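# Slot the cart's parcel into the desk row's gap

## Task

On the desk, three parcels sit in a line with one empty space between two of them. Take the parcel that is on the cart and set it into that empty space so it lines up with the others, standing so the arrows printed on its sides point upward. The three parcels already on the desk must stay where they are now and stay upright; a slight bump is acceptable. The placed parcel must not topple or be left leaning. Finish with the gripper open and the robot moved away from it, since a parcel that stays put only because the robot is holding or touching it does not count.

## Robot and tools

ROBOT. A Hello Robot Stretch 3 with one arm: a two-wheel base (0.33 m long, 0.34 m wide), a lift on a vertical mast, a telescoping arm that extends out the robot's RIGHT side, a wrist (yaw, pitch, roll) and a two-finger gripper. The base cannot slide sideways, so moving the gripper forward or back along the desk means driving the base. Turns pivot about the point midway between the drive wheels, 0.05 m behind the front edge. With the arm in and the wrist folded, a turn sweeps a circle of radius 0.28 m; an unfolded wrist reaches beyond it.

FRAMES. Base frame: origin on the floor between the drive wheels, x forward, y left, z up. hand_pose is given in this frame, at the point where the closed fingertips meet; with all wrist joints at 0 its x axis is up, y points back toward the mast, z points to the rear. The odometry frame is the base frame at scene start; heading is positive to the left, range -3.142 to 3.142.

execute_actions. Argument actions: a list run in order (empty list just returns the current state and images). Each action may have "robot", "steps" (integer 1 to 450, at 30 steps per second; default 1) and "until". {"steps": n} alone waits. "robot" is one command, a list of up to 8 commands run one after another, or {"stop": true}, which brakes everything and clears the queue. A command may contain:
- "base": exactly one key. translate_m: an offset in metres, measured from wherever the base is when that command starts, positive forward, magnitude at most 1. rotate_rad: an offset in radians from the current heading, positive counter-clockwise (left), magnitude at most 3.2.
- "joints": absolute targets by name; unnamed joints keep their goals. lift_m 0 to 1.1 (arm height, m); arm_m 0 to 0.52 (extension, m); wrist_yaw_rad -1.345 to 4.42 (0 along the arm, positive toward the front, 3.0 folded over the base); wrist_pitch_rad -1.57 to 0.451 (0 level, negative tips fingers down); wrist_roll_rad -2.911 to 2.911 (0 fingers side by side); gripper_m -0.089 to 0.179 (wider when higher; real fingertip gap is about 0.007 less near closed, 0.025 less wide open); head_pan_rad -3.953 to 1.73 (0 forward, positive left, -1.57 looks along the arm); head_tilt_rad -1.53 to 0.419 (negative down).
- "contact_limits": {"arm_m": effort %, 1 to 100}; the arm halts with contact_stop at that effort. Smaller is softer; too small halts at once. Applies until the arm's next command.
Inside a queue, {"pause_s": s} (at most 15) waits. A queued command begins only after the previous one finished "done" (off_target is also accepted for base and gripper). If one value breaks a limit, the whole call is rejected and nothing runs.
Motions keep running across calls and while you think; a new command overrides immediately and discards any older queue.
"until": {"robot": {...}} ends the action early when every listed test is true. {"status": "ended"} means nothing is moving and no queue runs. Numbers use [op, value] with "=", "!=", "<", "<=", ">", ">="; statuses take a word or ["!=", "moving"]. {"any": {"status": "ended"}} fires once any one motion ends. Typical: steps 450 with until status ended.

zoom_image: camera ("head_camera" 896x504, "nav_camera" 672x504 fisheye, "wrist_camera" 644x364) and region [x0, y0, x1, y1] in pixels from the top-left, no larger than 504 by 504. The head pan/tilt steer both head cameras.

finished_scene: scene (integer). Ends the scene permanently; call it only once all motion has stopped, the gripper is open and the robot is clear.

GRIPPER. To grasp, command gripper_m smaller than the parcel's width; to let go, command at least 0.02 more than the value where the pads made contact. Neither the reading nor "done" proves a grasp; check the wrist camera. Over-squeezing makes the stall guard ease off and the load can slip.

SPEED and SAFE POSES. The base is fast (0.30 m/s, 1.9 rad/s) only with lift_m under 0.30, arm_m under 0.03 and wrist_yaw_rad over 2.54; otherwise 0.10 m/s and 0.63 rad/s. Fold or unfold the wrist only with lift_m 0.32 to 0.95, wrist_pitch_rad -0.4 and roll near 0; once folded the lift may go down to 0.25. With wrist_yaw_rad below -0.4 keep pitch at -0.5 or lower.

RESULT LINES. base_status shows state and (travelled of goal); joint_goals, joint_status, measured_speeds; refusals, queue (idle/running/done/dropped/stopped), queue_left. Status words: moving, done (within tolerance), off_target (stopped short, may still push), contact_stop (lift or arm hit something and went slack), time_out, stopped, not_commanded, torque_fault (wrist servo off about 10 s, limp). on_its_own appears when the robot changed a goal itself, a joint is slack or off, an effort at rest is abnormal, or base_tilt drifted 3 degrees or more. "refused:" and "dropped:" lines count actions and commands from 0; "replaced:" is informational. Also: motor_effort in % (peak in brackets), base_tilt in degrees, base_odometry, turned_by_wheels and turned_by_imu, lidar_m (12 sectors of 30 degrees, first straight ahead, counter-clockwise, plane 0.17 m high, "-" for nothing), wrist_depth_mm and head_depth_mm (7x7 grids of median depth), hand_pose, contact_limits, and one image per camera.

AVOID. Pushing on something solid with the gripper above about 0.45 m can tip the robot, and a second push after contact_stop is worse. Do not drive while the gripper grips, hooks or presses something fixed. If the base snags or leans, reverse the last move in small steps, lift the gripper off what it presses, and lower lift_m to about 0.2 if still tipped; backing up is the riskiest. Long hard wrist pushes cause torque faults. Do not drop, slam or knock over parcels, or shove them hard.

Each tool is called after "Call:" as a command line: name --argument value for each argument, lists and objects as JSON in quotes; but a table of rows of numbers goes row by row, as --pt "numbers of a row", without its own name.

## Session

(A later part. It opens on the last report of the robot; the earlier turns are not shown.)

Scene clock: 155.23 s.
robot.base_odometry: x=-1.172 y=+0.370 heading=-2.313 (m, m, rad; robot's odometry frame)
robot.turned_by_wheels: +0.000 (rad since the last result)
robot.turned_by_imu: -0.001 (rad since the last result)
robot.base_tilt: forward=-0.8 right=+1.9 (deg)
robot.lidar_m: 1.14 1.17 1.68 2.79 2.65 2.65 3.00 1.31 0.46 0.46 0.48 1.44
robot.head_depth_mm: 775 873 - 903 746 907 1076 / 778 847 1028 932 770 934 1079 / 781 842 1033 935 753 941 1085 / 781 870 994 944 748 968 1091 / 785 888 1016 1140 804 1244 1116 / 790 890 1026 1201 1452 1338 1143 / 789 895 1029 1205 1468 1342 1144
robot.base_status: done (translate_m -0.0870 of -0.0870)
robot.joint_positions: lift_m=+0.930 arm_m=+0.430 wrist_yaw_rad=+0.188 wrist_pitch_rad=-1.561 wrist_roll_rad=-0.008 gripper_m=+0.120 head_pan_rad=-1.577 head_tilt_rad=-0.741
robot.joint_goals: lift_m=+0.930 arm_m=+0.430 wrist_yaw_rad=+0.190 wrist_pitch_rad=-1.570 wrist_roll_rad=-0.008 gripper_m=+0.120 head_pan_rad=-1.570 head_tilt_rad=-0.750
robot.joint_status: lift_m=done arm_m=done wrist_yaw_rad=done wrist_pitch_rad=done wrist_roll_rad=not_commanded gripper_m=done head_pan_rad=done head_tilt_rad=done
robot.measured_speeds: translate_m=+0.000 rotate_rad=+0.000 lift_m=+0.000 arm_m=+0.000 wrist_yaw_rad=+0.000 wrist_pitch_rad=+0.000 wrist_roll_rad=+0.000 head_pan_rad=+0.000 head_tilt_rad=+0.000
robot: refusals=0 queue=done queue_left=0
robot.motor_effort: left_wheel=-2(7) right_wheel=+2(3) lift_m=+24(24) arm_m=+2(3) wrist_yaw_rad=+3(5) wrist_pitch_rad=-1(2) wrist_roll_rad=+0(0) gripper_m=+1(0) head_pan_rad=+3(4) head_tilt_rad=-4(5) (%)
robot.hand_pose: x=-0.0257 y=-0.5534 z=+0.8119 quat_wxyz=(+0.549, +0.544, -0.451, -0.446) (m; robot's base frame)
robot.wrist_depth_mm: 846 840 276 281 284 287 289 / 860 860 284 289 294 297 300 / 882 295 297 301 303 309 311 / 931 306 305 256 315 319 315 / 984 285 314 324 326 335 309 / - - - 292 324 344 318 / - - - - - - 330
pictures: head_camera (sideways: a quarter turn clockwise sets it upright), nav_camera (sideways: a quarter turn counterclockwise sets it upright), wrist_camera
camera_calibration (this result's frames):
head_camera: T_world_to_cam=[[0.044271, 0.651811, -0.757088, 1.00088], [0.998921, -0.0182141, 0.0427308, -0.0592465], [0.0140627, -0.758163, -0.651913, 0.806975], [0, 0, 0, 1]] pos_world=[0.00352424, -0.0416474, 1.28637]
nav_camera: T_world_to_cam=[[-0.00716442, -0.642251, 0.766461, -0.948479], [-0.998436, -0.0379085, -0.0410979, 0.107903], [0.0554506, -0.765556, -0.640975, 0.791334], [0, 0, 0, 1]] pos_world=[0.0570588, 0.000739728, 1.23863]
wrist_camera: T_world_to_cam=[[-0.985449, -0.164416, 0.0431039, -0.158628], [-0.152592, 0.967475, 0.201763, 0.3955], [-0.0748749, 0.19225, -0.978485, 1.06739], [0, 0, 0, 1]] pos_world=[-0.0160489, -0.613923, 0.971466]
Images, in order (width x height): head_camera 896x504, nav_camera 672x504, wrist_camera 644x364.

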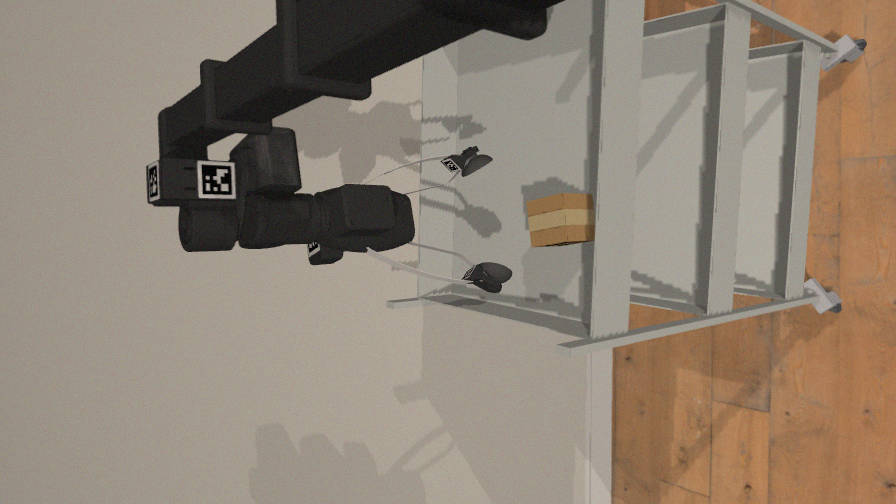

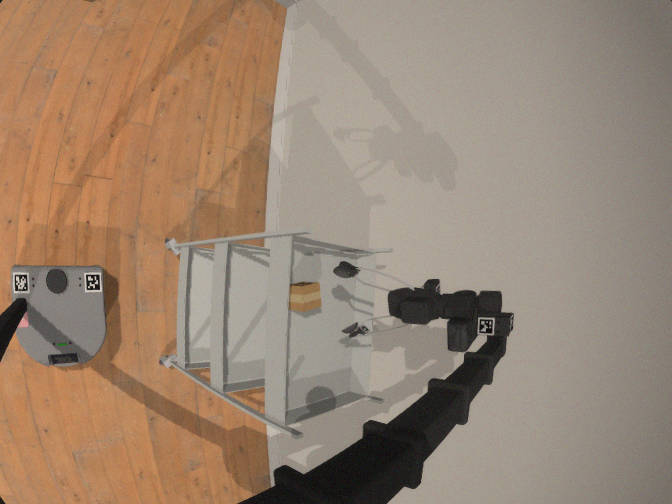

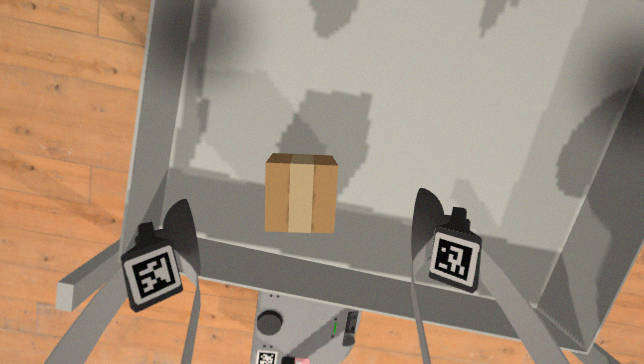

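Call:
execute_actions --actions '[{"robot": {"joints": {"lift_m": 0.815}}, "steps": 300, "until": {"robot": {"status": "ended"}}}]'

Scene clock: 167.37 s.
robot.base_odometry: x=-1.172 y=+0.370 heading=-2.313 (m, m, rad; robot's odometry frame)
robot.turned_by_wheels: +0.000 (rad since the last result)
robot.turned_by_imu: -0.001 (rad since the last result)
robot.base_tilt: forward=-0.7 right=+1.8 (deg)
robot.lidar_m: 1.14 1.17 1.68 2.79 2.65 2.65 3.00 1.31 0.46 0.46 0.48 1.45
robot.head_depth_mm: 776 876 1001 924 - - 1057 / 777 881 978 925 750 935 1076 / 779 883 958 925 749 940 1083 / 782 884 994 942 731 971 1087 / 783 887 1019 1141 807 1245 1115 / 786 891 1022 1203 1459 1339 1140 / 789 895 1028 1207 1467 1345 1146
robot.base_status: done (translate_m -0.0870 of -0.0870)
robot.joint_positions: lift_m=+0.815 arm_m=+0.430 wrist_yaw_rad=+0.188 wrist_pitch_rad=-1.561 wrist_roll_rad=-0.008 gripper_m=+0.120 head_pan_rad=-1.577 head_tilt_rad=-0.741
robot.joint_goals: lift_m=+0.815 arm_m=+0.430 wrist_yaw_rad=+0.190 wrist_pitch_rad=-1.570 wrist_roll_rad=-0.008 gripper_m=+0.120 head_pan_rad=-1.570 head_tilt_rad=-0.750
robot.joint_status: lift_m=done arm_m=done wrist_yaw_rad=done wrist_pitch_rad=done wrist_roll_rad=not_commanded gripper_m=done head_pan_rad=done head_tilt_rad=done
robot.measured_speeds: translate_m=+0.000 rotate_rad=+0.000 lift_m=+0.000 arm_m=+0.000 wrist_yaw_rad=+0.000 wrist_pitch_rad=+0.000 wrist_roll_rad=+0.000 head_pan_rad=+0.000 head_tilt_rad=+0.000
robot: refusals=0 queue=done queue_left=0
robot.motor_effort: left_wheel=-3(2) right_wheel=+2(2) lift_m=+14(25) arm_m=+2(3) wrist_yaw_rad=+3(2) wrist_pitch_rad=-1(1) wrist_roll_rad=+0(0) gripper_m=+1(1) head_pan_rad=+5(4) head_tilt_rad=-5(5) (%)
robot.hand_pose: x=-0.0257 y=-0.5534 z=+0.6976 quat_wxyz=(+0.549, +0.544, -0.451, -0.446) (m; robot's base frame)
robot.wrist_depth_mm: 144 169 173 176 178 181 183 / 150 177 178 182 184 186 190 / 157 182 187 188 191 195 196 / 165 189 192 191 198 203 205 / 176 195 169 142 205 209 212 / 187 203 204 149 215 220 223 / 172 182 197 211 223 227 232
pictures: head_camera (sideways: a quarter turn clockwise sets it upright), nav_camera (sideways: a quarter turn counterclockwise sets it upright), wrist_camera
camera_calibration (this result's frames):
head_camera: T_world_to_cam=[[0.044271, 0.651811, -0.757088, 1.00088], [0.998921, -0.0182143, 0.0427308, -0.0592465], [0.0140626, -0.758163, -0.651913, 0.806975], [0, 0, 0, 1]] pos_world=[0.00352424, -0.0416474, 1.28637]
nav_camera: T_world_to_cam=[[-0.0071645, -0.642251, 0.766461, -0.948479], [-0.998436, -0.0379084, -0.0410979, 0.107903], [0.0554505, -0.765556, -0.640975, 0.791334], [0, 0, 0, 1]] pos_world=[0.0570588, 0.000739726, 1.23863]
wrist_camera: T_world_to_cam=[[-0.985448, -0.16442, 0.0431064, -0.153705], [-0.152587, 0.967453, 0.201873, 0.418457], [-0.0748954, 0.192358, -0.978463, 0.955543], [0, 0, 0, 1]] pos_world=[-0.016051, -0.613916, 0.857114]
Images, in order (width x height): head_camera 896x504, nav_camera 672x504, wrist_camera 644x364.

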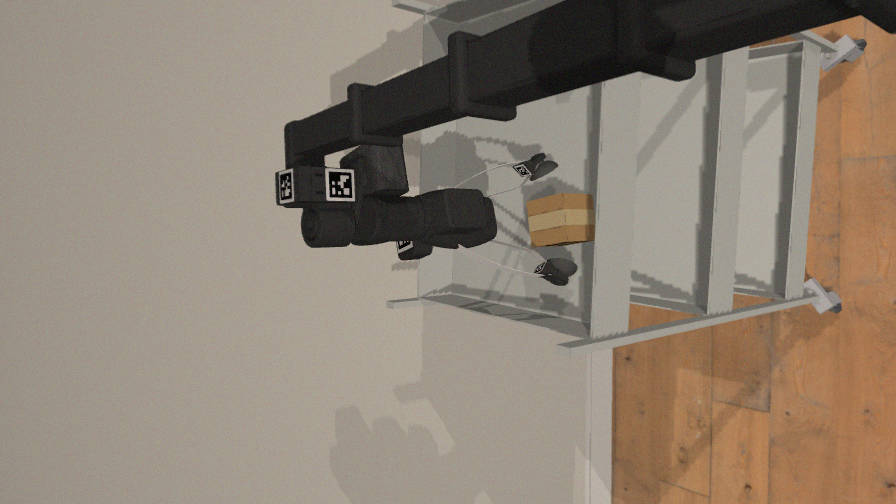

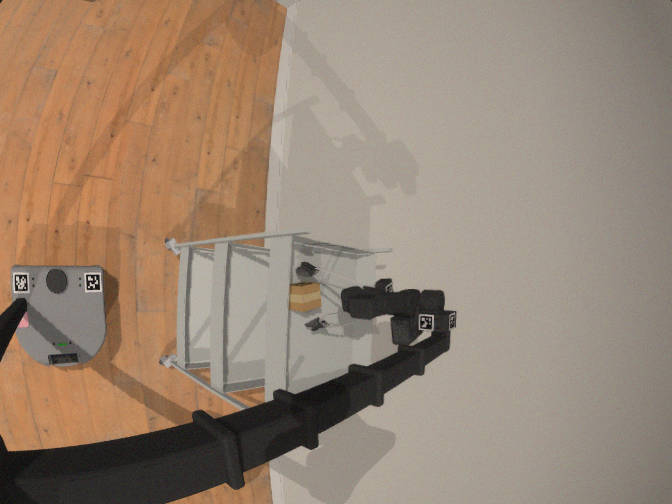

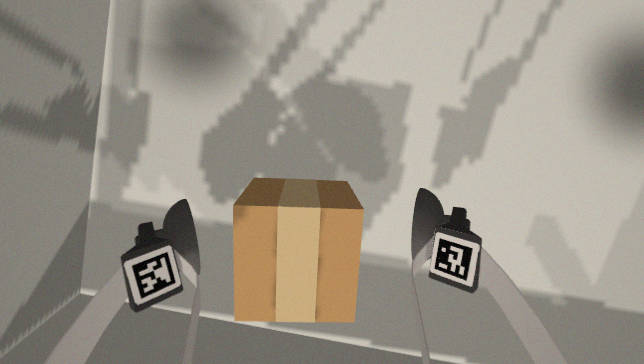

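Call:
execute_actions --actions '[{"robot": {"joints": {"gripper_m": 0.02}}, "steps": 200, "until": {"robot": {"status": "ended"}}}]'

Scene clock: 170.97 s.
robot.base_odometry: x=-1.172 y=+0.370 heading=-2.313 (m, m, rad; robot's odometry frame)
robot.turned_by_wheels: +0.000 (rad since the last result)
robot.turned_by_imu: -0.001 (rad since the last result)
robot.base_tilt: forward=-0.8 right=+1.8 (deg)
robot.lidar_m: 1.14 1.17 1.68 2.79 2.66 2.65 3.00 1.31 0.46 0.46 0.48 1.45
robot.head_depth_mm: 775 875 1002 920 - - 1058 / 779 878 976 928 751 935 1079 / 780 880 963 925 751 938 1087 / 782 883 995 943 744 971 1091 / 786 889 1020 1141 806 1242 1110 / 787 892 1023 1200 1453 1336 1145 / 790 892 1026 1208 1464 1343 1143
robot.base_status: done (translate_m -0.0870 of -0.0870)
robot.joint_positions: lift_m=+0.815 arm_m=+0.430 wrist_yaw_rad=+0.188 wrist_pitch_rad=-1.561 wrist_roll_rad=-0.008 gripper_m=+0.021 head_pan_rad=-1.577 head_tilt_rad=-0.741
robot.joint_goals: lift_m=+0.815 arm_m=+0.430 wrist_yaw_rad=+0.190 wrist_pitch_rad=-1.570 wrist_roll_rad=-0.008 gripper_m=+0.020 head_pan_rad=-1.570 head_tilt_rad=-0.750
robot.joint_status: lift_m=done arm_m=done wrist_yaw_rad=done wrist_pitch_rad=done wrist_roll_rad=not_commanded gripper_m=done head_pan_rad=done head_tilt_rad=done
robot.measured_speeds: translate_m=+0.000 rotate_rad=+0.000 lift_m=+0.000 arm_m=+0.000 wrist_yaw_rad=+0.000 wrist_pitch_rad=+0.000 wrist_roll_rad=+0.000 head_pan_rad=+0.000 head_tilt_rad=+0.000
robot: refusals=0 queue=done queue_left=0
robot.motor_effort: left_wheel=-3(3) right_wheel=+2(2) lift_m=+13(14) arm_m=+3(3) wrist_yaw_rad=+1(1) wrist_pitch_rad=-1(1) wrist_roll_rad=+0(0) gripper_m=-13(89) head_pan_rad=+4(4) head_tilt_rad=-4(5) (%)
robot.hand_pose: x=-0.0257 y=-0.5534 z=+0.6976 quat_wxyz=(+0.549, +0.544, -0.451, -0.446) (m; robot's base frame)
robot.wrist_depth_mm: 144 171 173 176 178 180 183 / 150 177 179 182 185 187 189 / 158 183 185 187 191 193 197 / 166 189 190 187 198 202 204 / 176 196 137 139 207 209 213 / 186 204 144 144 215 218 223 / 170 181 196 210 223 229 233
pictures: head_camera (sideways: a quarter turn clockwise sets it upright), nav_camera (sideways: a quarter turn counterclockwise sets it upright), wrist_camera
camera_calibration (this result's frames):
head_camera: T_world_to_cam=[[0.044271, 0.651811, -0.757088, 1.00088], [0.998921, -0.0182143, 0.0427308, -0.0592465], [0.0140626, -0.758163, -0.651913, 0.806974], [0, 0, 0, 1]] pos_world=[0.00352424, -0.0416474, 1.28637]
nav_camera: T_world_to_cam=[[-0.0071645, -0.642251, 0.766461, -0.948479], [-0.998436, -0.0379084, -0.0410979, 0.107903], [0.0554505, -0.765557, -0.640975, 0.791334], [0, 0, 0, 1]] pos_world=[0.0570588, 0.000739719, 1.23863]
wrist_camera: T_world_to_cam=[[-0.985448, -0.16442, 0.0431064, -0.153704], [-0.152587, 0.967453, 0.201873, 0.418457], [-0.0748953, 0.192358, -0.978463, 0.955543], [0, 0, 0, 1]] pos_world=[-0.016051, -0.613916, 0.857114]
Images, in order (width x height): head_camera 896x504, nav_camera 672x504, wrist_camera 644x364.

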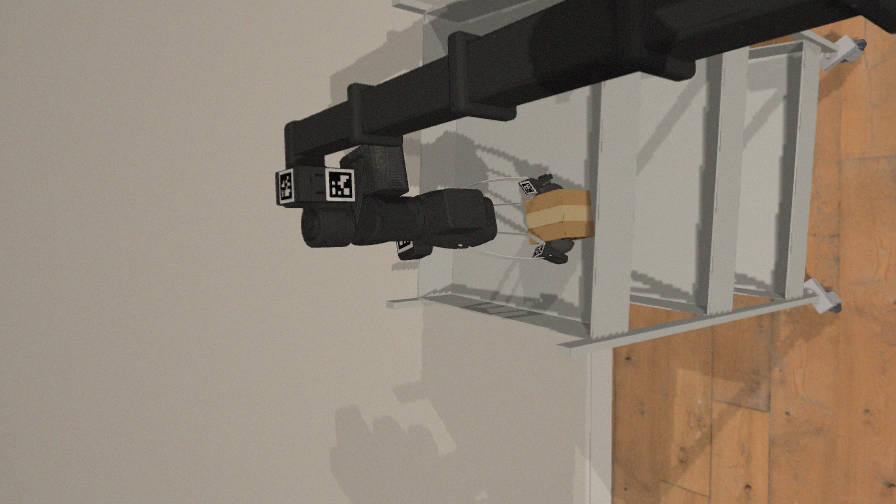

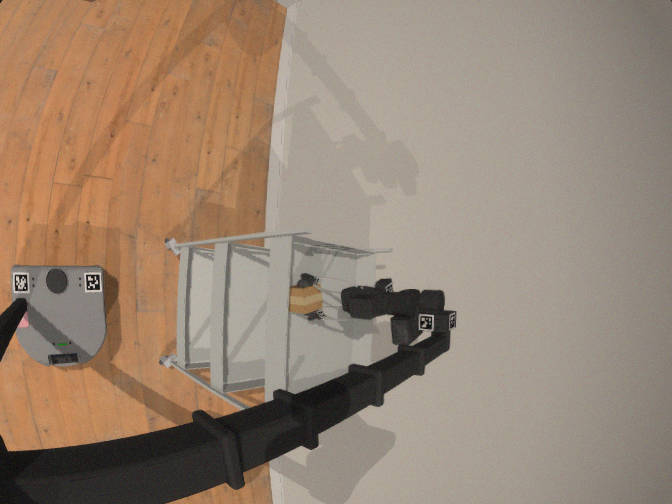

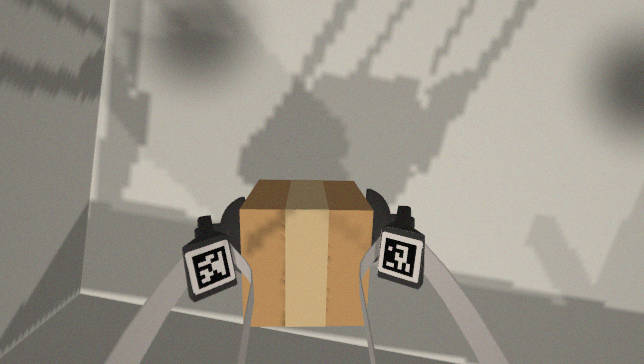

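Call:
execute_actions --actions '[{"robot": [{"joints": {"lift_m": 0.95}}, {"joints": {"arm_m": 0.1}}, {"joints": {"wrist_pitch_rad": 0.0, "wrist_yaw_rad": 0.0}}], "steps": 450, "until": {"robot": {"status": "ended"}}}]'

Scene clock: 184.47 s.
robot.base_odometry: x=-1.172 y=+0.370 heading=-2.313 (m, m, rad; robot's odometry frame)
robot.turned_by_wheels: +0.000 (rad since the last result)
robot.turned_by_imu: -0.002 (rad since the last result)
robot.base_tilt: forward=-0.8 right=+1.9 (deg)
robot.lidar_m: 1.14 1.18 1.68 2.80 2.65 2.64 3.01 1.31 0.46 0.46 0.48 1.44
robot.head_depth_mm: 775 876 961 - - 907 1075 / 777 881 966 - - 934 1080 / 780 882 951 - 693 939 1089 / 783 884 956 941 778 967 1091 / 784 887 1020 1142 804 1246 1112 / 787 889 1024 1201 1454 1337 1147 / 790 895 1026 1210 1459 1344 1145
robot.base_status: done (translate_m -0.0870 of -0.0870)
robot.joint_positions: lift_m=+0.950 arm_m=+0.100 wrist_yaw_rad=+0.002 wrist_pitch_rad=-0.032 wrist_roll_rad=-0.008 gripper_m=+0.021 head_pan_rad=-1.577 head_tilt_rad=-0.741
robot.joint_goals: lift_m=+0.950 arm_m=+0.100 wrist_yaw_rad=+0.000 wrist_pitch_rad=+0.000 wrist_roll_rad=-0.008 gripper_m=+0.020 head_pan_rad=-1.570 head_tilt_rad=-0.750
robot.joint_status: lift_m=done arm_m=done wrist_yaw_rad=done wrist_pitch_rad=done wrist_roll_rad=not_commanded gripper_m=done head_pan_rad=done head_tilt_rad=done
robot.measured_speeds: translate_m=+0.000 rotate_rad=+0.000 lift_m=+0.000 arm_m=+0.000 wrist_yaw_rad=+0.000 wrist_pitch_rad=+0.000 wrist_roll_rad=+0.000 head_pan_rad=+0.000 head_tilt_rad=+0.000
robot: refusals=0 queue=done queue_left=0
robot.motor_effort: left_wheel=-2(3) right_wheel=+2(1) lift_m=+25(25) arm_m=-4(4) wrist_yaw_rad=-2(3) wrist_pitch_rad=+9(7) wrist_roll_rad=+0(0) gripper_m=-14(14) head_pan_rad=+4(4) head_tilt_rad=-5(6) (%)
robot.hand_pose: x=-0.0209 y=-0.5006 z=+1.0562 quat_wxyz=(+0.710, +0.012, -0.704, -0.011) (m; robot's base frame)
robot.wrist_depth_mm: 563 562 555 551 555 551 572 / 577 582 575 582 576 590 584 / 597 614 601 606 603 619 613 / 631 641 635 192 627 626 630 / 659 660 138 137 662 660 658 / 684 690 143 142 723 694 693 / 743 745 740 543 526 707 725
pictures: head_camera (sideways: a quarter turn clockwise sets it upright), nav_camera (sideways: a quarter turn counterclockwise sets it upright), wrist_camera
camera_calibration (this result's frames):
head_camera: T_world_to_cam=[[0.0441947, 0.651821, -0.757084, 1.00088], [0.998923, -0.0180975, 0.0427307, -0.0592464], [0.0141514, -0.758157, -0.651919, 0.806981], [0, 0, 0, 1]] pos_world=[0.00352912, -0.0416476, 1.28637]
nav_camera: T_world_to_cam=[[-0.00708927, -0.642257, 0.766456, -0.948473], [-0.998431, -0.0380251, -0.0410983, 0.107903], [0.0555402, -0.765545, -0.64098, 0.79134], [0, 0, 0, 1]] pos_world=[0.0570587, 0.000746158, 1.23863]
wrist_camera: T_world_to_cam=[[-0.998961, 0.0409525, -0.0199875, 0.0134119], [0.0293291, 0.242101, -0.969808, 1.17391], [-0.034877, -0.969386, -0.24305, -0.0608593], [0, 0, 0, 1]] pos_world=[-0.0231542, -0.343749, 1.12394]
Images, in order (width x height): head_camera 896x504, nav_camera 672x504, wrist_camera 644x364.

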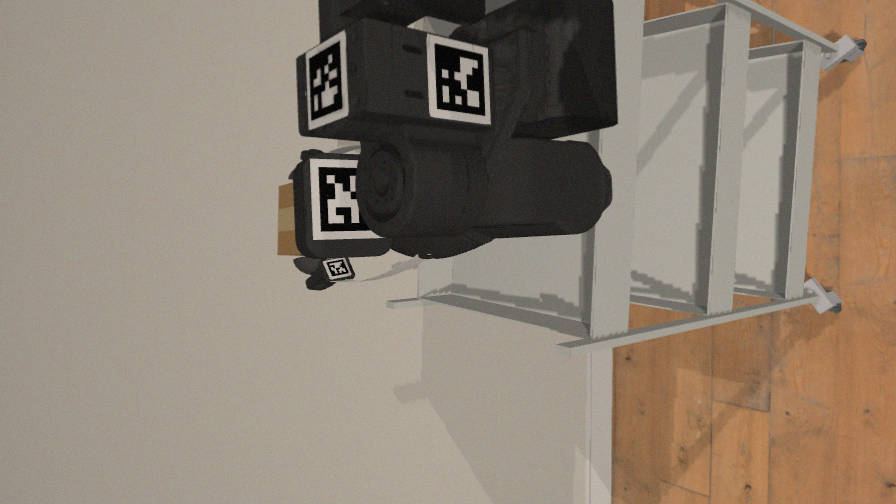

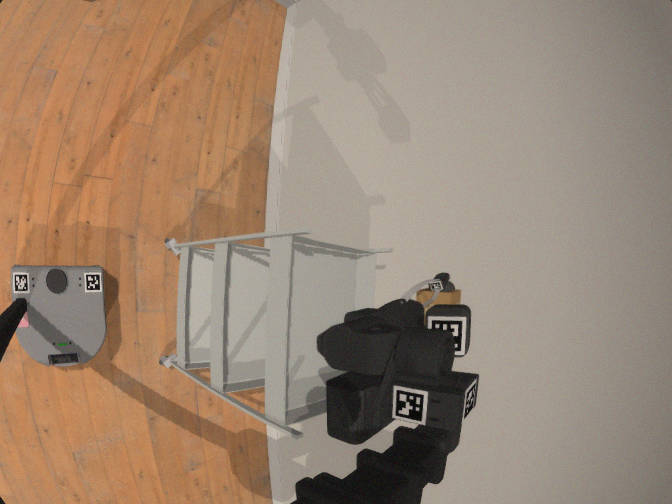

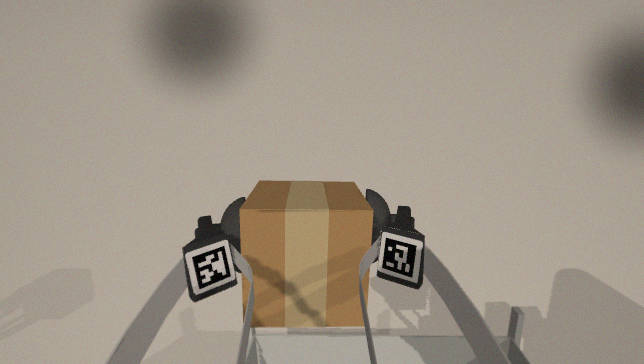

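Call:
execute_actions --actions '[{"robot": [{"base": {"rotate_rad": -0.71}}, {"base": {"translate_m": -1.0}}, {"base": {"translate_m": -1.0}}], "steps": 450, "until": {"robot": {"status": "ended"}}}, {"steps": 450, "until": {"robot": {"status": "ended"}}}]'

Scene clock: 240.10 s.
robot.base_odometry: x=+0.814 y=+0.606 heading=-3.023 (m, m, rad; robot's odometry frame)
robot.turned_by_wheels: -0.710 (rad since the last result)
robot.turned_by_imu: -0.709 (rad since the last result)
robot.base_tilt: forward=-0.8 right=+1.9 (deg)
robot.lidar_m: 2.10 2.69 2.63 1.41 1.26 1.58 1.19 1.45 1.11 1.81 2.16 2.15
robot.head_depth_mm: 1394 1523 1602 - - 1310 1123 / 1528 1696 1829 - - 1322 1127 / 1701 1905 1978 - 1481 1326 1129 / 1911 2177 2350 1936 1593 1326 1134 / 2106 2353 2572 2020 1602 1336 1135 / 1996 2222 2396 2030 1614 1338 1145 / 1852 2024 2251 2042 1622 1343 1147
robot.base_status: done (translate_m -1.0000 of -1.0000)
robot.joint_positions: lift_m=+0.950 arm_m=+0.100 wrist_yaw_rad=+0.001 wrist_pitch_rad=-0.031 wrist_roll_rad=-0.008 gripper_m=+0.021 head_pan_rad=-1.577 head_tilt_rad=-0.741
robot.joint_goals: lift_m=+0.950 arm_m=+0.100 wrist_yaw_rad=+0.000 wrist_pitch_rad=+0.000 wrist_roll_rad=-0.008 gripper_m=+0.020 head_pan_rad=-1.570 head_tilt_rad=-0.750
robot.joint_status: lift_m=done arm_m=done wrist_yaw_rad=done wrist_pitch_rad=done wrist_roll_rad=not_commanded gripper_m=done head_pan_rad=done head_tilt_rad=done
robot.measured_speeds: translate_m=+0.000 rotate_rad=+0.000 lift_m=+0.000 arm_m=+0.000 wrist_yaw_rad=+0.000 wrist_pitch_rad=+0.000 wrist_roll_rad=+0.000 head_pan_rad=+0.000 head_tilt_rad=+0.000
robot: refusals=0 queue=done queue_left=0
robot.motor_effort: left_wheel=+4(8) right_wheel=-4(7) lift_m=+24(24) arm_m=-4(4) wrist_yaw_rad=+0(2) wrist_pitch_rad=+9(9) wrist_roll_rad=+0(0) gripper_m=-14(14) head_pan_rad=+3(4) head_tilt_rad=-5(5) (%)
robot.hand_pose: x=-0.0212 y=-0.5006 z=+1.0562 quat_wxyz=(+0.710, +0.012, -0.704, -0.011) (m; robot's base frame)
robot.wrist_depth_mm: - - - - - - 843 / - - - - - - 876 / - - - - - - 881 / - - - 191 - - 896 / - - 137 138 - 872 852 / - - 143 143 623 660 629 / - - - - 576 513 513
pictures: head_camera (sideways: a quarter turn clockwise sets it upright), nav_camera (sideways: a quarter turn counterclockwise sets it upright), wrist_camera
camera_calibration (this result's frames):
head_camera: T_world_to_cam=[[0.0441932, 0.651839, -0.757068, 1.00086], [0.998923, -0.018096, 0.0427304, -0.059246], [0.0141534, -0.758141, -0.651937, 0.807004], [0, 0, 0, 1]] pos_world=[0.00352922, -0.0416472, 1.28637]
nav_camera: T_world_to_cam=[[-0.00708777, -0.642275, 0.766441, -0.948453], [-0.998431, -0.0380266, -0.0410993, 0.107905], [0.0555422, -0.76553, -0.640998, 0.791364], [0, 0, 0, 1]] pos_world=[0.0570587, 0.000747771, 1.23863]
wrist_camera: T_world_to_cam=[[-0.998908, 0.0422297, -0.019996, 0.0137358], [0.029639, 0.241852, -0.96986, 1.17391], [-0.0361209, -0.969394, -0.242839, -0.0611215], [0, 0, 0, 1]] pos_world=[-0.0232805, -0.343743, 1.12396]
Images, in order (width x height): head_camera 896x504, nav_camera 672x504, wrist_camera 644x364.

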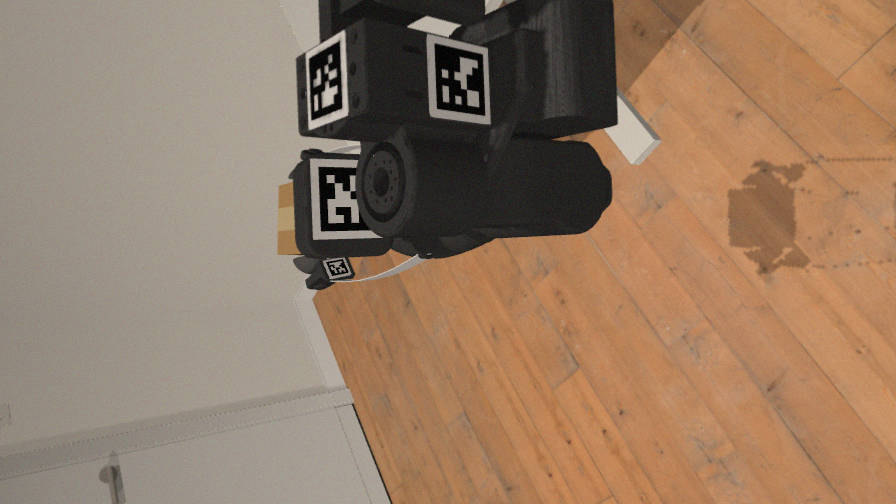

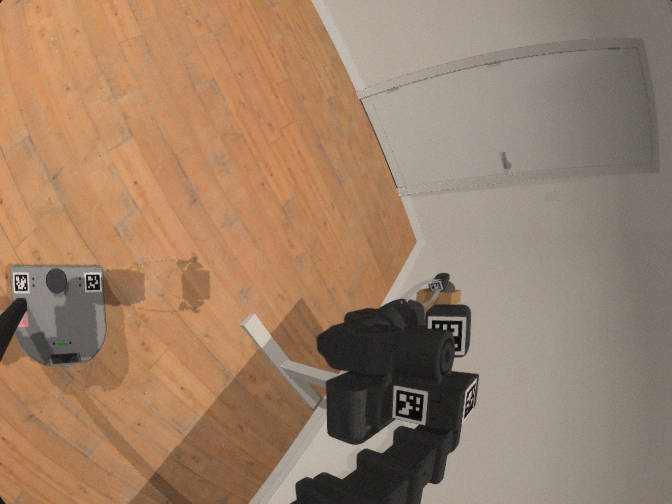

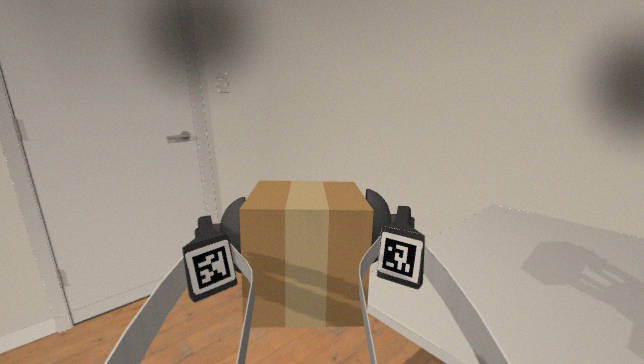

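Call:
execute_actions --actions '[{"robot": {"base": {"rotate_rad": -0.88}, "joints": {"head_pan_rad": -1.57, "head_tilt_rad": -0.55}}, "steps": 300, "until": {"robot": {"status": "ended"}}}]'

Scene clock: 246.03 s.
robot.base_odometry: x=+0.814 y=+0.606 heading=+2.380 (m, m, rad; robot's odometry frame)
robot.turned_by_wheels: -0.880 (rad since the last result)
robot.turned_by_imu: -0.864 (rad since the last result)
robot.base_tilt: forward=-0.8 right=+1.9 (deg)
robot.lidar_m: 2.16 2.09 2.76 2.69 2.17 1.41 1.26 1.64 1.18 1.45 1.11 2.11
robot.head_depth_mm: 1173 1288 1414 1285 - - 1226 / 1174 1284 1414 1302 - - 1229 / 1178 1290 1425 1313 - - 1231 / 1178 1293 1425 1256 893 1506 1237 / 1182 1294 1427 1191 898 1512 1245 / 1182 1298 1428 1201 903 1522 1246 / 1182 1293 1428 1211 907 1434 1217
robot.base_status: done (rotate_rad -0.8798 of -0.8800)
robot.joint_positions: lift_m=+0.950 arm_m=+0.100 wrist_yaw_rad=+0.001 wrist_pitch_rad=-0.031 wrist_roll_rad=-0.008 gripper_m=+0.021 head_pan_rad=-1.577 head_tilt_rad=-0.557
robot.joint_goals: lift_m=+0.950 arm_m=+0.100 wrist_yaw_rad=+0.000 wrist_pitch_rad=+0.000 wrist_roll_rad=-0.008 gripper_m=+0.020 head_pan_rad=-1.570 head_tilt_rad=-0.550
robot.joint_status: lift_m=done arm_m=done wrist_yaw_rad=done wrist_pitch_rad=done wrist_roll_rad=not_commanded gripper_m=done head_pan_rad=done head_tilt_rad=done
robot.measured_speeds: translate_m=+0.000 rotate_rad=+0.000 lift_m=+0.000 arm_m=+0.000 wrist_yaw_rad=+0.000 wrist_pitch_rad=+0.000 wrist_roll_rad=+0.000 head_pan_rad=+0.000 head_tilt_rad=+0.000
robot: refusals=0 queue=done queue_left=0
robot.motor_effort: left_wheel=+4(8) right_wheel=-4(7) lift_m=+24(24) arm_m=-4(4) wrist_yaw_rad=+0(1) wrist_pitch_rad=+9(9) wrist_roll_rad=+0(0) gripper_m=-13(14) head_pan_rad=+4(3) head_tilt_rad=+4(23) (%)
robot.hand_pose: x=-0.0212 y=-0.5006 z=+1.0563 quat_wxyz=(+0.710, +0.012, -0.704, -0.011) (m; robot's base frame)
robot.wrist_depth_mm: 965 965 - - - - - / - - - - - - - / - - - - - - - / - - - 191 - - - / - 989 137 138 900 874 868 / 725 690 143 143 598 651 651 / 548 535 535 505 531 522 505
pictures: head_camera (sideways: a quarter turn clockwise sets it upright), nav_camera (sideways: a quarter turn counterclockwise sets it upright), wrist_camera
camera_calibration (this result's frames):
head_camera: T_world_to_cam=[[0.0432727, 0.502082, -0.863737, 1.13993], [0.998972, -0.0100315, 0.0442166, -0.0611916], [0.0135358, -0.864762, -0.502, 0.611946], [0, 0, 0, 1]] pos_world=[0.00351778, -0.0437644, 1.2945]
nav_camera: T_world_to_cam=[[-0.00615824, -0.490965, 0.871157, -1.08498], [-0.998471, -0.0448421, -0.0323303, 0.0964973], [0.0549376, -0.870024, -0.489939, 0.59484], [0, 0, 0, 1]] pos_world=[0.056989, -0.0108373, 1.23975]
wrist_camera: T_world_to_cam=[[-0.998905, 0.042294, -0.019996, 0.0137519], [0.0296538, 0.241828, -0.969866, 1.17391], [-0.0361839, -0.969397, -0.242817, -0.0611532], [0, 0, 0, 1]] pos_world=[-0.0232868, -0.343748, 1.12396]
Images, in order (width x height): head_camera 896x504, nav_camera 672x504, wrist_camera 644x364.

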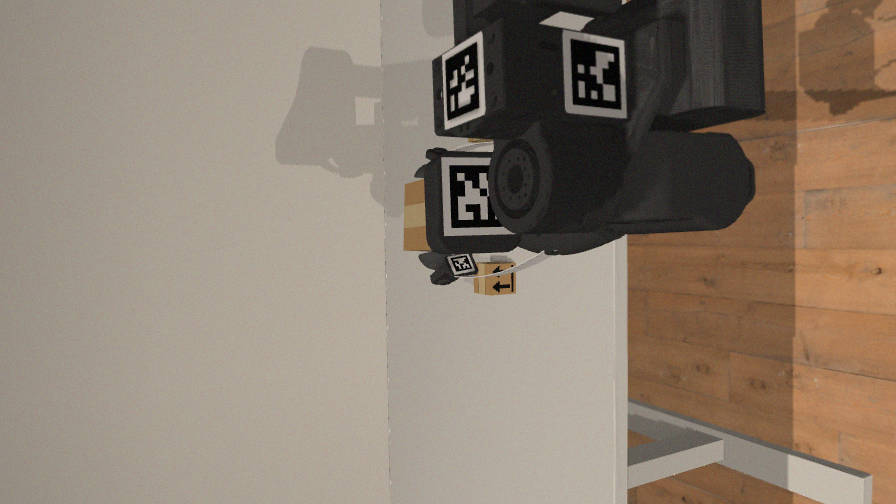

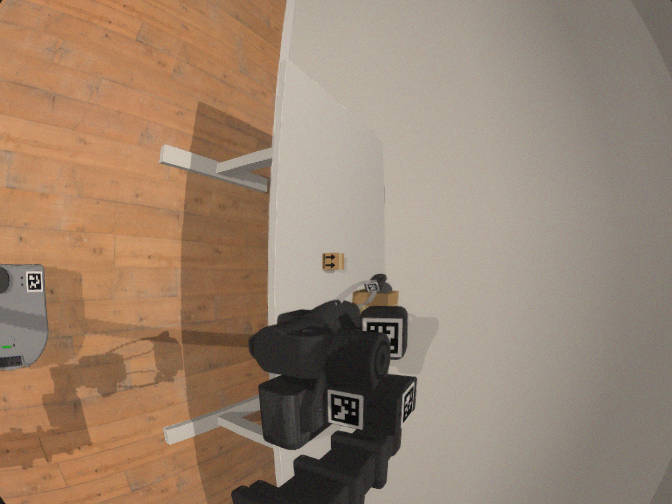

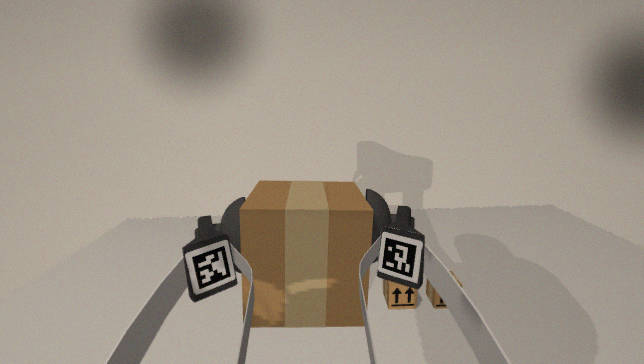

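Call:
execute_actions --actions '[{"robot": {"base": {"translate_m": -0.045}, "joints": {"lift_m": 0.76}}, "steps": 300, "until": {"robot": {"status": "ended"}}}]'

Scene clock: 266.30 s.
robot.base_odometry: x=+0.846 y=+0.575 heading=+2.380 (m, m, rad; robot's odometry frame)
robot.turned_by_wheels: +0.000 (rad since the last result)
robot.turned_by_imu: -0.001 (rad since the last result)
robot.base_tilt: forward=-0.8 right=+1.8 (deg)
robot.lidar_m: 2.21 2.13 2.77 2.69 2.11 1.37 1.21 1.60 1.16 1.44 1.13 2.10
robot.head_depth_mm: 1173 1281 1413 1153 874 1537 - / 1173 1287 1417 1164 881 1537 - / 1171 1292 1424 1172 884 1544 - / 1177 1293 1418 1180 893 1504 1232 / 1177 1299 1423 1194 897 1507 1242 / 1183 1297 1422 1202 903 1523 1241 / 1181 1298 1425 1211 908 1416 1254
robot.base_status: done (translate_m -0.0450 of -0.0450)
robot.joint_positions: lift_m=+0.760 arm_m=+0.100 wrist_yaw_rad=+0.001 wrist_pitch_rad=-0.030 wrist_roll_rad=-0.008 gripper_m=+0.021 head_pan_rad=-1.577 head_tilt_rad=-0.557
robot.joint_goals: lift_m=+0.760 arm_m=+0.100 wrist_yaw_rad=+0.000 wrist_pitch_rad=+0.000 wrist_roll_rad=-0.008 gripper_m=+0.020 head_pan_rad=-1.570 head_tilt_rad=-0.550
robot.joint_status: lift_m=done arm_m=done wrist_yaw_rad=done wrist_pitch_rad=done wrist_roll_rad=not_commanded gripper_m=done head_pan_rad=done head_tilt_rad=done
robot.measured_speeds: translate_m=+0.000 rotate_rad=+0.000 lift_m=+0.000 arm_m=+0.000 wrist_yaw_rad=+0.000 wrist_pitch_rad=+0.000 wrist_roll_rad=+0.000 head_pan_rad=+0.000 head_tilt_rad=+0.000
robot: refusals=0 queue=done queue_left=0
robot.motor_effort: left_wheel=+3(6) right_wheel=-4(7) lift_m=+14(24) arm_m=-4(4) wrist_yaw_rad=-1(0) wrist_pitch_rad=+9(9) wrist_roll_rad=+0(0) gripper_m=-13(14) head_pan_rad=+4(3) head_tilt_rad=+4(3) (%)
robot.hand_pose: x=-0.0212 y=-0.5007 z=+0.8672 quat_wxyz=(+0.710, +0.011, -0.704, -0.011) (m; robot's base frame)
robot.wrist_depth_mm: 949 962 - - - - - / - - - - - - - / - - - - - - - / - 826 822 191 764 733 702 / 526 523 137 138 482 473 466 / 378 373 143 144 340 348 339 / 734 - - - - - -
pictures: head_camera (sideways: a quarter turn clockwise sets it upright), nav_camera (sideways: a quarter turn counterclockwise sets it upright), wrist_camera
camera_calibration (this result's frames):
head_camera: T_world_to_cam=[[0.0432727, 0.502082, -0.863737, 1.13993], [0.998972, -0.0100315, 0.0442166, -0.0611916], [0.0135358, -0.864762, -0.502, 0.611946], [0, 0, 0, 1]] pos_world=[0.00351778, -0.0437644, 1.2945]
nav_camera: T_world_to_cam=[[-0.00615824, -0.490966, 0.871157, -1.08498], [-0.998471, -0.0448421, -0.0323303, 0.0964973], [0.0549376, -0.870024, -0.489939, 0.59484], [0, 0, 0, 1]] pos_world=[0.056989, -0.0108373, 1.23975]
wrist_camera: T_world_to_cam=[[-0.998905, 0.042275, -0.0200351, 0.00999639], [0.0296544, 0.240953, -0.970084, 0.990266], [-0.0361828, -0.969616, -0.241943, -0.107965], [0, 0, 0, 1]] pos_world=[-0.0232868, -0.343714, 0.934719]
Images, in order (width x height): head_camera 896x504, nav_camera 672x504, wrist_camera 644x364.

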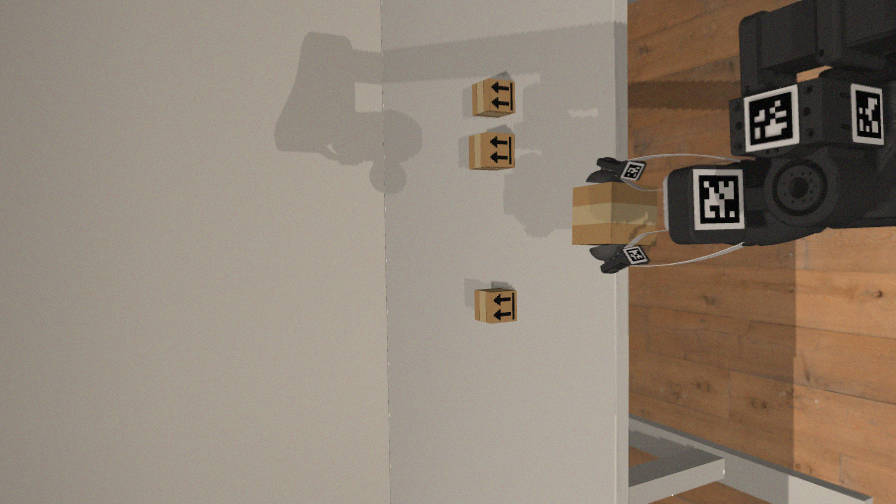

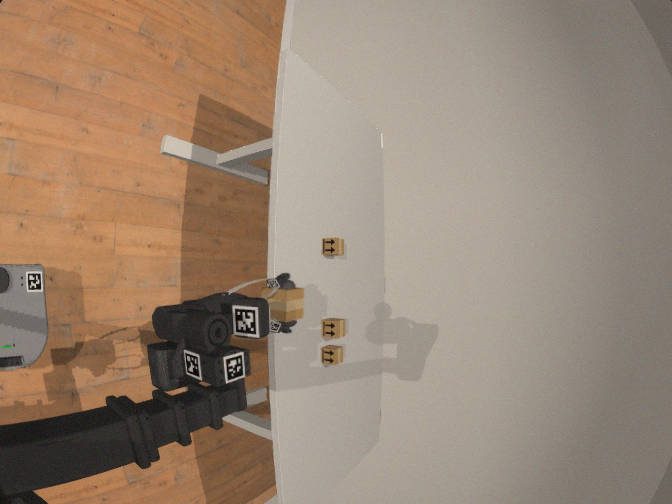

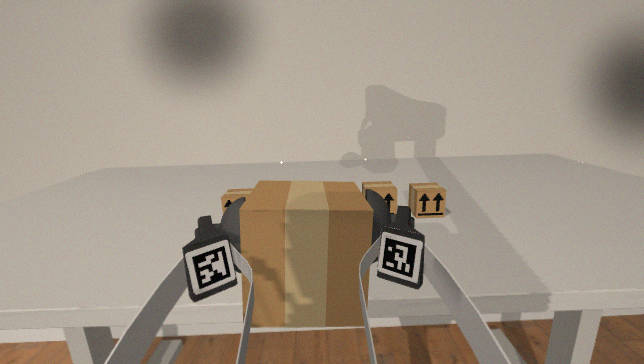

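Call:
execute_actions --actions '[{"robot": {"joints": {"arm_m": 0.38}}, "steps": 300, "until": {"robot": {"status": "ended"}}}]'

Scene clock: 276.53 s.
robot.base_odometry: x=+0.846 y=+0.575 heading=+2.380 (m, m, rad; robot's odometry frame)
robot.turned_by_wheels: +0.000 (rad since the last result)
robot.turned_by_imu: -0.001 (rad since the last result)
robot.base_tilt: forward=-0.8 right=+1.9 (deg)
robot.lidar_m: 2.21 2.13 2.76 2.70 2.11 1.37 1.21 1.60 1.16 1.45 1.13 2.10
robot.head_depth_mm: 1168 1283 1415 1154 877 1556 - / 1170 1287 1423 1169 - 1493 1223 / 1175 1289 1428 1242 962 1502 1231 / 1179 1288 1426 1253 894 1502 1232 / 1177 1287 1419 1190 898 1516 1239 / 1183 1293 1423 1199 904 1516 1244 / 1179 1299 1428 1212 909 1417 1250
robot.base_status: done (translate_m -0.0450 of -0.0450)
robot.joint_positions: lift_m=+0.760 arm_m=+0.380 wrist_yaw_rad=+0.001 wrist_pitch_rad=-0.030 wrist_roll_rad=-0.008 gripper_m=+0.021 head_pan_rad=-1.577 head_tilt_rad=-0.557
robot.joint_goals: lift_m=+0.760 arm_m=+0.380 wrist_yaw_rad=+0.000 wrist_pitch_rad=+0.000 wrist_roll_rad=-0.008 gripper_m=+0.020 head_pan_rad=-1.570 head_tilt_rad=-0.550
robot.joint_status: lift_m=done arm_m=done wrist_yaw_rad=done wrist_pitch_rad=done wrist_roll_rad=not_commanded gripper_m=done head_pan_rad=done head_tilt_rad=done
robot.measured_speeds: translate_m=+0.000 rotate_rad=+0.000 lift_m=+0.000 arm_m=+0.000 wrist_yaw_rad=+0.000 wrist_pitch_rad=+0.000 wrist_roll_rad=+0.000 head_pan_rad=+0.000 head_tilt_rad=+0.000
robot: refusals=0 queue=done queue_left=0
robot.motor_effort: left_wheel=+4(3) right_wheel=-3(4) lift_m=+14(14) arm_m=+2(4) wrist_yaw_rad=+0(1) wrist_pitch_rad=+9(9) wrist_roll_rad=+0(0) gripper_m=-14(14) head_pan_rad=+5(5) head_tilt_rad=+4(4) (%)
robot.hand_pose: x=-0.0212 y=-0.7801 z=+0.8673 quat_wxyz=(+0.710, +0.011, -0.704, -0.011) (m; robot's base frame)
robot.wrist_depth_mm: 733 720 725 733 736 749 734 / 757 741 759 763 786 778 784 / 789 784 781 802 799 807 829 / 799 809 811 191 739 731 703 / 521 514 137 138 482 467 461 / 375 368 144 143 320 280 324 / 294 278 276 270 279 272 270
pictures: head_camera (sideways: a quarter turn clockwise sets it upright), nav_camera (sideways: a quarter turn counterclockwise sets it upright), wrist_camera
camera_calibration (this result's frames):
head_camera: T_world_to_cam=[[0.0432727, 0.502074, -0.863742, 1.13993], [0.998972, -0.0100312, 0.0442167, -0.0611917], [0.0135357, -0.864767, -0.501991, 0.611935], [0, 0, 0, 1]] pos_world=[0.00351777, -0.0437645, 1.2945]
nav_camera: T_world_to_cam=[[-0.00615824, -0.490957, 0.871162, -1.08499], [-0.998471, -0.0448423, -0.0323298, 0.0964966], [0.0549375, -0.870029, -0.48993, 0.594829], [0, 0, 0, 1]] pos_world=[0.056989, -0.0108379, 1.23975]
wrist_camera: T_world_to_cam=[[-0.998901, 0.0423657, -0.0200581, 0.0218757], [0.0296793, 0.240433, -0.970212, 1.05743], [-0.0362811, -0.969741, -0.241426, -0.379391], [0, 0, 0, 1]] pos_world=[-0.0232968, -0.623078, 0.934772]
Images, in order (width x height): head_camera 896x504, nav_camera 672x504, wrist_camera 644x364.

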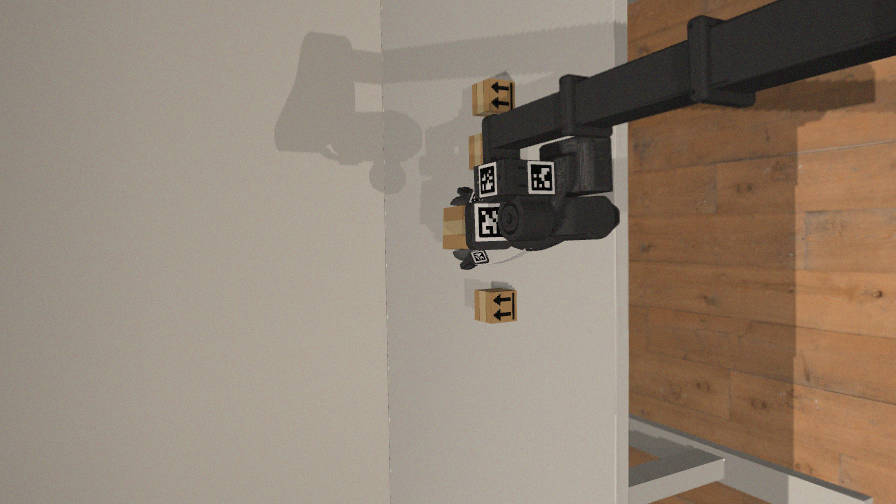

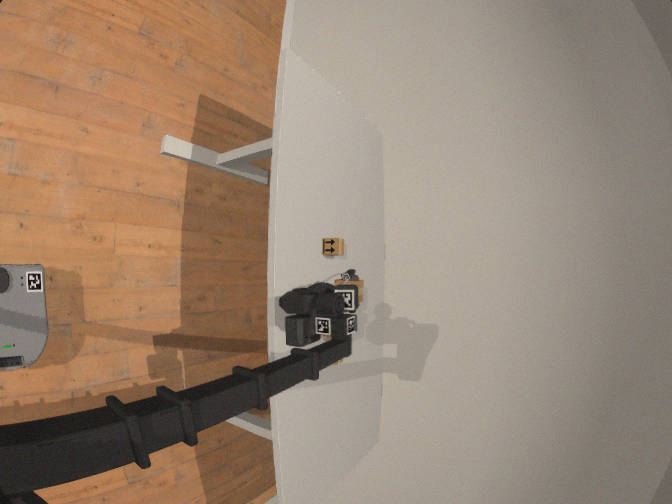

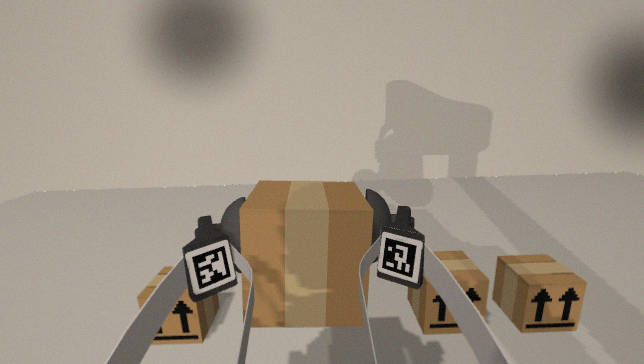

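Call:
execute_actions --actions '[{"robot": {"joints": {"arm_m": 0.50}}, "steps": 300, "until": {"robot": {"status": "ended"}}}]'

Scene clock: 288.30 s.
robot.base_odometry: x=+0.846 y=+0.575 heading=+2.380 (m, m, rad; robot's odometry frame)
robot.turned_by_wheels: +0.000 (rad since the last result)
robot.turned_by_imu: -0.001 (rad since the last result)
robot.base_tilt: forward=-0.8 right=+1.9 (deg)
robot.lidar_m: 2.21 2.12 2.77 2.69 2.11 1.37 1.21 1.59 1.16 1.44 1.13 2.10
robot.head_depth_mm: 1172 1283 1414 1152 875 1528 - / 1174 1284 1416 1225 896 1445 1227 / 1174 1284 1414 1318 870 1496 1235 / 1179 1292 1421 1180 891 1505 1237 / 1177 1293 1417 1188 895 1510 1240 / 1183 1294 1421 1200 904 1519 1247 / 1180 1296 1428 1212 908 1420 1250
robot.base_status: done (translate_m -0.0450 of -0.0450)
robot.joint_positions: lift_m=+0.760 arm_m=+0.500 wrist_yaw_rad=+0.001 wrist_pitch_rad=-0.030 wrist_roll_rad=-0.008 gripper_m=+0.021 head_pan_rad=-1.577 head_tilt_rad=-0.557
robot.joint_goals: lift_m=+0.760 arm_m=+0.500 wrist_yaw_rad=+0.000 wrist_pitch_rad=+0.000 wrist_roll_rad=-0.008 gripper_m=+0.020 head_pan_rad=-1.570 head_tilt_rad=-0.550
robot.joint_status: lift_m=done arm_m=done wrist_yaw_rad=done wrist_pitch_rad=done wrist_roll_rad=not_commanded gripper_m=done head_pan_rad=done head_tilt_rad=done
robot.measured_speeds: translate_m=+0.000 rotate_rad=+0.000 lift_m=+0.000 arm_m=+0.000 wrist_yaw_rad=+0.000 wrist_pitch_rad=+0.000 wrist_roll_rad=+0.000 head_pan_rad=+0.000 head_tilt_rad=+0.000
robot: refusals=0 queue=done queue_left=0
robot.motor_effort: left_wheel=+4(3) right_wheel=-4(3) lift_m=+14(13) arm_m=+3(3) wrist_yaw_rad=-1(1) wrist_pitch_rad=+9(9) wrist_roll_rad=+0(0) gripper_m=-14(14) head_pan_rad=+3(4) head_tilt_rad=+3(4) (%)
robot.hand_pose: x=-0.0212 y=-0.9001 z=+0.8673 quat_wxyz=(+0.710, +0.011, -0.704, -0.011) (m; robot's base frame)
robot.wrist_depth_mm: 625 618 633 630 639 645 643 / 636 636 636 656 667 669 669 / 663 685 687 690 685 694 685 / 704 698 694 191 713 706 715 / 524 502 137 138 477 470 461 / 371 368 143 143 334 350 341 / 293 288 281 269 277 208 271
pictures: head_camera (sideways: a quarter turn clockwise sets it upright), nav_camera (sideways: a quarter turn counterclockwise sets it upright), wrist_camera
camera_calibration (this result's frames):
head_camera: T_world_to_cam=[[0.0432725, 0.502055, -0.863752, 1.13995], [0.998972, -0.0100301, 0.0442168, -0.0611918], [0.0135357, -0.864777, -0.501973, 0.61191], [0, 0, 0, 1]] pos_world=[0.00351778, -0.0437647, 1.2945]
nav_camera: T_world_to_cam=[[-0.00615807, -0.490938, 0.871173, -1.085], [-0.998471, -0.0448432, -0.0323287, 0.0964952], [0.0549375, -0.87004, -0.489911, 0.594805], [0, 0, 0, 1]] pos_world=[0.056989, -0.0108392, 1.23975]
wrist_camera: T_world_to_cam=[[-0.9989, 0.0423784, -0.0200583, 0.0269678], [0.0296823, 0.240425, -0.970214, 1.08627], [-0.0362936, -0.969742, -0.241418, -0.495764], [0, 0, 0, 1]] pos_world=[-0.023298, -0.743074, 0.934773]
Images, in order (width x height): head_camera 896x504, nav_camera 672x504, wrist_camera 644x364.

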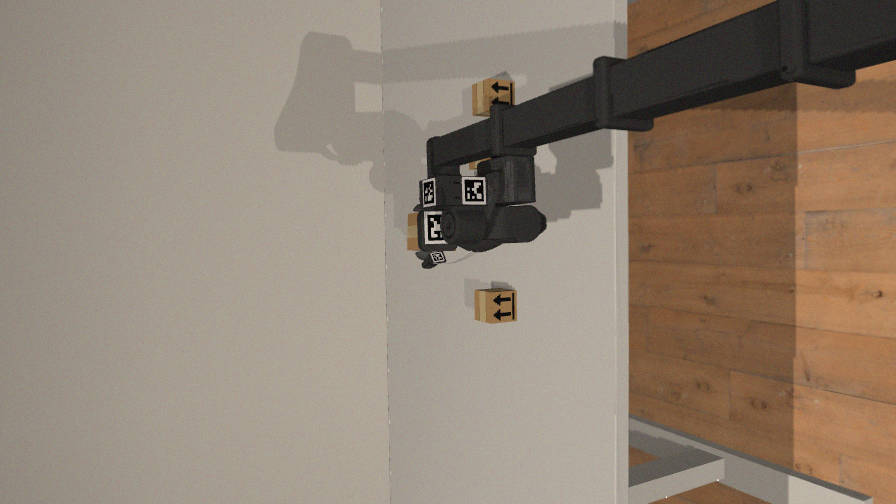

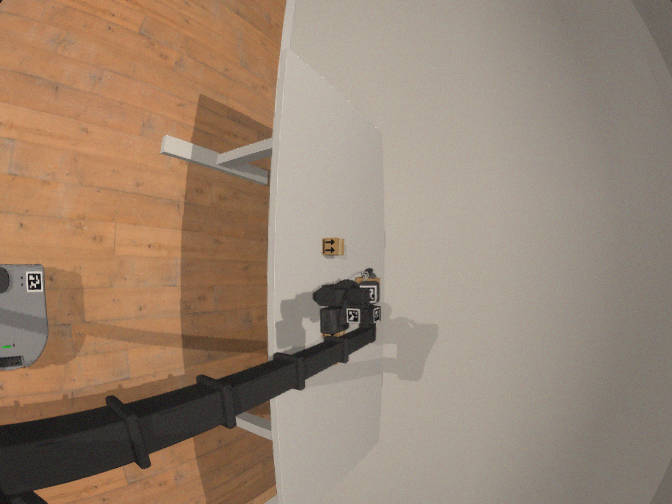

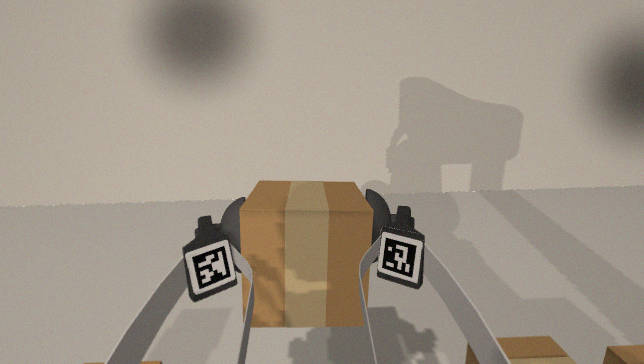

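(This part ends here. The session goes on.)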